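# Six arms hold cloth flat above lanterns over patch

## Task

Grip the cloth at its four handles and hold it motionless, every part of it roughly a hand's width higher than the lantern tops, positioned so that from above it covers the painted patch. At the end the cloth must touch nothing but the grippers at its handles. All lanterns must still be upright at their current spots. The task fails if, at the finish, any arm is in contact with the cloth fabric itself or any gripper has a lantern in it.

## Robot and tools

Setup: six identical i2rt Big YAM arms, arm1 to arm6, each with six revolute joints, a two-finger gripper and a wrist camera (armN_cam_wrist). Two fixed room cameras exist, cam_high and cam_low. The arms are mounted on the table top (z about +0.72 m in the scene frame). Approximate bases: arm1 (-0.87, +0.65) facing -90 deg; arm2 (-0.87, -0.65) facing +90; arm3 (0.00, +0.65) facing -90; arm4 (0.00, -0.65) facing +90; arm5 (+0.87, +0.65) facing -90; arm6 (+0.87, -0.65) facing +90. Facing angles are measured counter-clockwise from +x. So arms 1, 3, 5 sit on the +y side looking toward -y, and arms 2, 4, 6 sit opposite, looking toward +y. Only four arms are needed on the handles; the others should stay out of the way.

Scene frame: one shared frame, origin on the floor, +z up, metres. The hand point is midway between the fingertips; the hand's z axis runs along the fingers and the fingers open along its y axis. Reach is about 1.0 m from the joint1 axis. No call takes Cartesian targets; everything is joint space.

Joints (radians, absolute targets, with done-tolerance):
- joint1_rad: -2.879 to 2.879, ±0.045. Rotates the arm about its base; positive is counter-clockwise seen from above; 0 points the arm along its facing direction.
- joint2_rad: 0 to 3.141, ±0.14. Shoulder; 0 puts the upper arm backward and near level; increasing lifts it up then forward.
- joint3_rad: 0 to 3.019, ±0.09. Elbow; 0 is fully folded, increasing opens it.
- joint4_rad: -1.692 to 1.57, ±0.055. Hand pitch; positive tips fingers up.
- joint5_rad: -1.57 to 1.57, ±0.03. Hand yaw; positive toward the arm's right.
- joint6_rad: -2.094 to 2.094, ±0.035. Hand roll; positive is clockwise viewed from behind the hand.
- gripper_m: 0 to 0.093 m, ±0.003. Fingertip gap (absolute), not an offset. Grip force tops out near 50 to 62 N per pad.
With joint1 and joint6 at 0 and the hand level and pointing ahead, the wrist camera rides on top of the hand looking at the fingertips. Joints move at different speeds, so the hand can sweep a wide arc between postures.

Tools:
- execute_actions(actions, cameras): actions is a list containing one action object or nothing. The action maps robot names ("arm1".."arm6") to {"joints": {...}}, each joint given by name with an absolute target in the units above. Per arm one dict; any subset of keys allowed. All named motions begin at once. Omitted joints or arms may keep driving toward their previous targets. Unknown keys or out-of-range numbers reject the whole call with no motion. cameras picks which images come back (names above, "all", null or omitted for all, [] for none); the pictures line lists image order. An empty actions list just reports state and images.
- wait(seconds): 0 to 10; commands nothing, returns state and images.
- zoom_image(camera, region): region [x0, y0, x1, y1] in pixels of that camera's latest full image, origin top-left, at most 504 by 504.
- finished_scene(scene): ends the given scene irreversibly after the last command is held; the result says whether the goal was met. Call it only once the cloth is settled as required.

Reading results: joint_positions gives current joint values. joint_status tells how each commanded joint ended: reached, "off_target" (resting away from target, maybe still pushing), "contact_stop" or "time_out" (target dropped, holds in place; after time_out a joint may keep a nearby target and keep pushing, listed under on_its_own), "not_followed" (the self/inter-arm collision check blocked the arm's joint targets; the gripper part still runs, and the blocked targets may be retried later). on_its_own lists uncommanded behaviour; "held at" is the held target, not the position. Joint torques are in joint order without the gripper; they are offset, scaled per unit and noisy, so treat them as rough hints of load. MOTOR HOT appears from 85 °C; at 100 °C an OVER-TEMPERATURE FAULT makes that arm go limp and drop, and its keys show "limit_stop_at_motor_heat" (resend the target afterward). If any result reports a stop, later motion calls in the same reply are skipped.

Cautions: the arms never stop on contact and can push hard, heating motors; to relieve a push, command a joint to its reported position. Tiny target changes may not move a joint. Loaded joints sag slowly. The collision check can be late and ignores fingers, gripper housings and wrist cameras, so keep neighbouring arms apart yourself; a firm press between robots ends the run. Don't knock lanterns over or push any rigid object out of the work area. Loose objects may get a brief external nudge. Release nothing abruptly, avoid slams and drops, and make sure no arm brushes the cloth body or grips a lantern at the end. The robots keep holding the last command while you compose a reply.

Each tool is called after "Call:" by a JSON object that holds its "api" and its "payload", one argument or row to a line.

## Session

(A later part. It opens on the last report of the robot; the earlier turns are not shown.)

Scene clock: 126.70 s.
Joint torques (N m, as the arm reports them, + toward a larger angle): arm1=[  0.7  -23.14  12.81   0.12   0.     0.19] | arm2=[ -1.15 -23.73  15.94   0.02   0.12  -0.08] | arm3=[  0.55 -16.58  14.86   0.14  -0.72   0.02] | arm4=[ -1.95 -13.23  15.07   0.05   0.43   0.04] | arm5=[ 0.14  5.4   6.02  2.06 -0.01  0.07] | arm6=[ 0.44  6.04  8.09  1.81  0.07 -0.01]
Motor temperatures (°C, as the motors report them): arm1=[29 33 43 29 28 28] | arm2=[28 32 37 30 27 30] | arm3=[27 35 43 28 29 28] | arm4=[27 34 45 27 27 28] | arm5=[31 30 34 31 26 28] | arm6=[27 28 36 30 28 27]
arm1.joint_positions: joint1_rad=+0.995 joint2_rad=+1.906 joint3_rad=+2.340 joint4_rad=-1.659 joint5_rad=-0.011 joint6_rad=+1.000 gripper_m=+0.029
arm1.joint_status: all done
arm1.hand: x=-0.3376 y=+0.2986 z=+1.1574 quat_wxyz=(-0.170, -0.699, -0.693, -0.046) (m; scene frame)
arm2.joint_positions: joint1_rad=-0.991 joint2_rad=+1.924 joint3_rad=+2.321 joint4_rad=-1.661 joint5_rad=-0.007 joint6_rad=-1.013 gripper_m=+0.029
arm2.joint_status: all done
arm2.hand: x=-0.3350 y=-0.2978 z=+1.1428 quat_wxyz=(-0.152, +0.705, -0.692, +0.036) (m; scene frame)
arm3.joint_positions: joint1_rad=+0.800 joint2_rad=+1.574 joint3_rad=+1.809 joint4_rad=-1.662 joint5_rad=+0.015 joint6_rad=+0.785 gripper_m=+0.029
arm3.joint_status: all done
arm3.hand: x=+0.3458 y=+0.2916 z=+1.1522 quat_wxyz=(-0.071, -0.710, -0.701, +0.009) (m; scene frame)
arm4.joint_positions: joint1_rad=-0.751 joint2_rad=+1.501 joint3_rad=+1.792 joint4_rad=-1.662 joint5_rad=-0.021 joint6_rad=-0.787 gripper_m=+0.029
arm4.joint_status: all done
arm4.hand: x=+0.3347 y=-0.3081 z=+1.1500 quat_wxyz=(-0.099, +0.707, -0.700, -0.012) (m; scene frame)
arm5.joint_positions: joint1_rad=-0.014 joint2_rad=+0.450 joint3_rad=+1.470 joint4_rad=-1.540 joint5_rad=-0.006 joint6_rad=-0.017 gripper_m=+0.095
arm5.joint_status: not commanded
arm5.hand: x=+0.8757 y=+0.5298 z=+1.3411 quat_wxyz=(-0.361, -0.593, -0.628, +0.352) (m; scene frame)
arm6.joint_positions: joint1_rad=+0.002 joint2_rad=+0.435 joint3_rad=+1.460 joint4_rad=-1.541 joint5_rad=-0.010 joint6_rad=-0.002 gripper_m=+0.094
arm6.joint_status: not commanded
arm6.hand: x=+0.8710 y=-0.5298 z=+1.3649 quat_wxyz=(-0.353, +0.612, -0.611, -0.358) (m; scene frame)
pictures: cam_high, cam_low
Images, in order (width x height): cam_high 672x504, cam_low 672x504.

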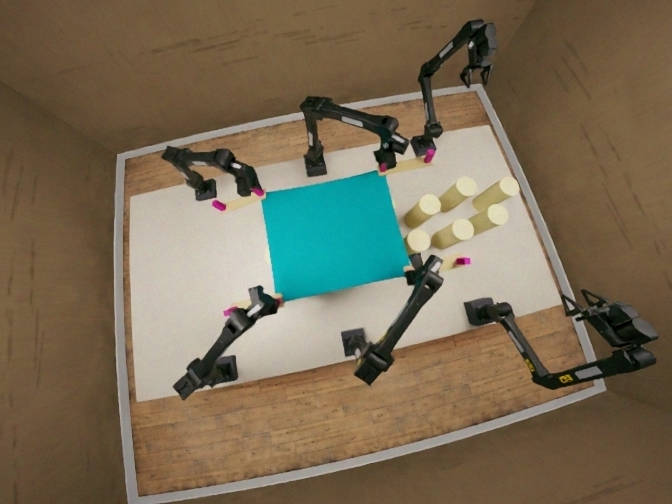

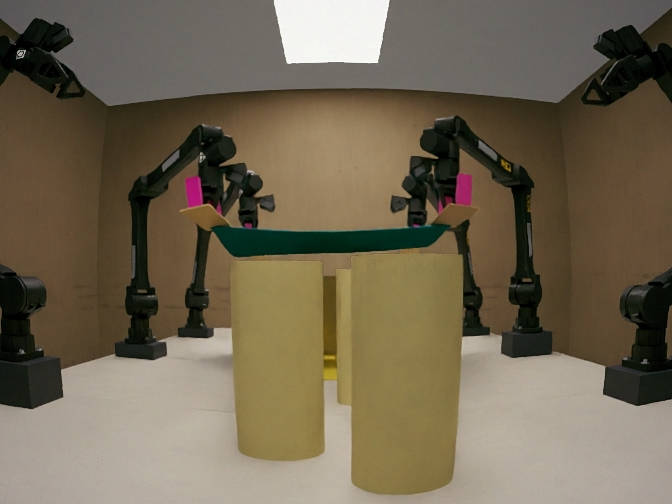

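One tweak for arm2 (raise and spread) and arm4.

Call:
{"api": "execute_actions", "payload": {
  "actions": [
    {"arm2":{"joints":{"joint1_rad":-1.015,"joint2_rad":1.858}},"arm4":{"joints":{"joint1_rad":-0.785}}}
  ],
  "cameras": ["cam_low","arm2_cam_wrist","arm4_cam_wrist"]
}}

Call:
{"api": "zoom_image", "payload": {
  "camera": "cam_low",
  "region": [170, 170, 490, 420]
}}

Scene clock: 133.03 s.
Joint torques (N m, as the arm reports them, + toward a larger angle): arm1=[  1.05 -23.67  12.77   0.07   0.03   0.12] | arm2=[ -1.53 -24.33  15.95   0.03   0.12  -0.07] | arm3=[  0.84 -16.35  14.93   0.11  -0.7   -0.01] | arm4=[ -3.5  -12.79  15.17   0.04   0.42   0.06] | arm5=[0.09 5.3  6.03 2.03 0.   0.07] | arm6=[0.38 6.   8.03 1.84 0.08 0.01]
Motor temperatures (°C, as the motors report them): arm1=[29 33 43 29 28 28] | arm2=[28 32 38 30 27 30] | arm3=[27 35 44 28 30 28] | arm4=[27 34 47 27 27 28] | arm5=[31 30 34 31 26 28] | arm6=[27 28 36 30 28 27]
arm1.joint_positions: joint1_rad=+0.995 joint2_rad=+1.906 joint3_rad=+2.340 joint4_rad=-1.659 joint5_rad=-0.011 joint6_rad=+1.000 gripper_m=+0.029
arm1.joint_status: not commanded
arm1.hand: x=-0.3375 y=+0.2987 z=+1.1574 quat_wxyz=(-0.169, -0.699, -0.693, -0.046) (m; scene frame)
arm2.joint_positions: joint1_rad=-0.994 joint2_rad=+1.908 joint3_rad=+2.321 joint4_rad=-1.661 joint5_rad=-0.007 joint6_rad=-1.014 gripper_m=+0.029
arm2.joint_status: all done
arm2.hand: x=-0.3372 y=-0.3020 z=+1.1530 quat_wxyz=(-0.160, +0.703, -0.692, +0.038) (m; scene frame)
arm3.joint_positions: joint1_rad=+0.800 joint2_rad=+1.574 joint3_rad=+1.809 joint4_rad=-1.662 joint5_rad=+0.015 joint6_rad=+0.785 gripper_m=+0.029
arm3.joint_status: not commanded
arm3.hand: x=+0.3457 y=+0.2915 z=+1.1522 quat_wxyz=(-0.071, -0.710, -0.700, +0.009) (m; scene frame)
arm4.joint_positions: joint1_rad=-0.751 joint2_rad=+1.501 joint3_rad=+1.792 joint4_rad=-1.662 joint5_rad=-0.021 joint6_rad=-0.788 gripper_m=+0.029
arm4.joint_status: all done
arm4.hand: x=+0.3350 y=-0.3084 z=+1.1500 quat_wxyz=(-0.099, +0.707, -0.700, -0.011) (m; scene frame)
arm5.joint_positions: joint1_rad=-0.014 joint2_rad=+0.450 joint3_rad=+1.470 joint4_rad=-1.540 joint5_rad=-0.006 joint6_rad=-0.017 gripper_m=+0.095
arm5.joint_status: not commanded
arm5.hand: x=+0.8757 y=+0.5298 z=+1.3411 quat_wxyz=(-0.361, -0.593, -0.628, +0.352) (m; scene frame)
arm6.joint_positions: joint1_rad=+0.002 joint2_rad=+0.435 joint3_rad=+1.460 joint4_rad=-1.541 joint5_rad=-0.010 joint6_rad=-0.002 gripper_m=+0.094
arm6.joint_status: not commanded
arm6.hand: x=+0.8710 y=-0.5298 z=+1.3649 quat_wxyz=(-0.353, +0.612, -0.611, -0.358) (m; scene frame)
pictures: arm2_cam_wrist, arm4_cam_wrist, cam_low
Images, in order (width x height): arm2_cam_wrist 616x616, arm4_cam_wrist 616x616, cam_low 672x504.

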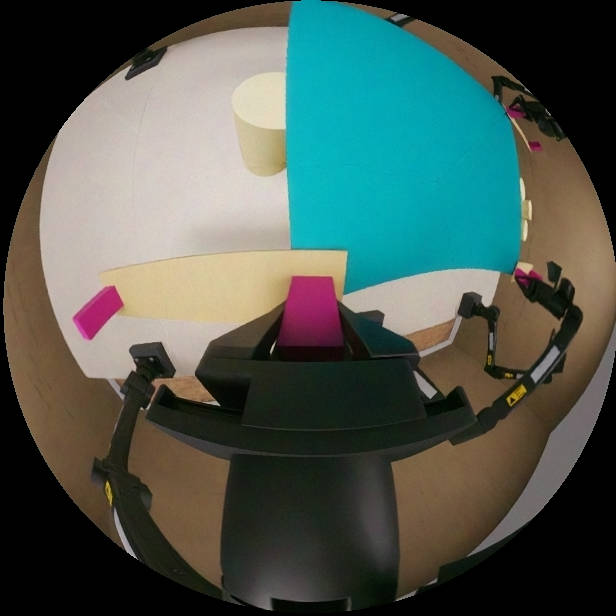

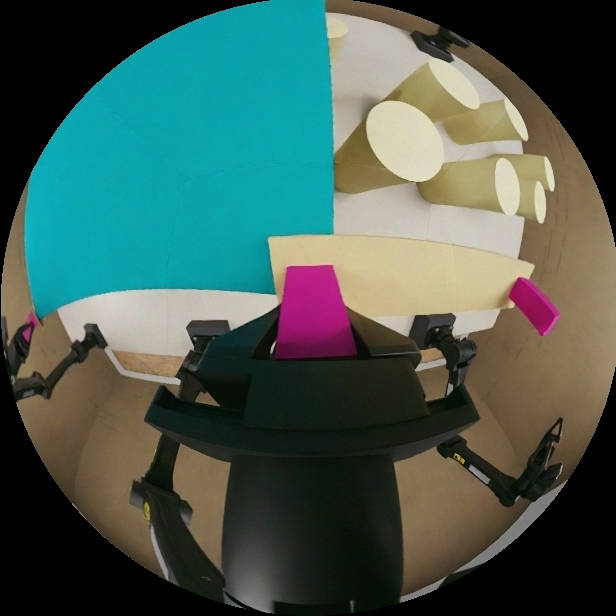

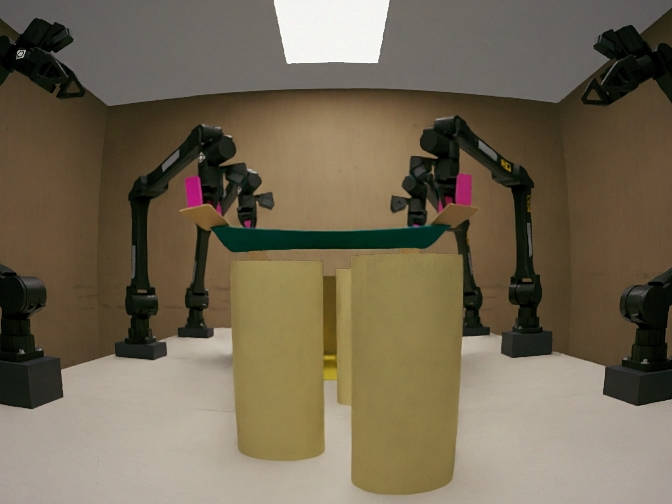

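Region (170, 170, 490, 420) of cam_low's 672x504 image, scaled by 1.575, with more detail than that image has; it fills the top 394 rows of this view, and the rest is white.

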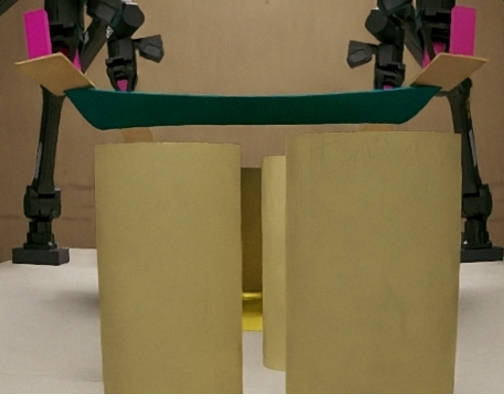

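Matches the successful configuration from scene 1.

Call:
{"api": "finished_scene", "payload": {
  "scene": 2
}}

The scene is finished: the task was done.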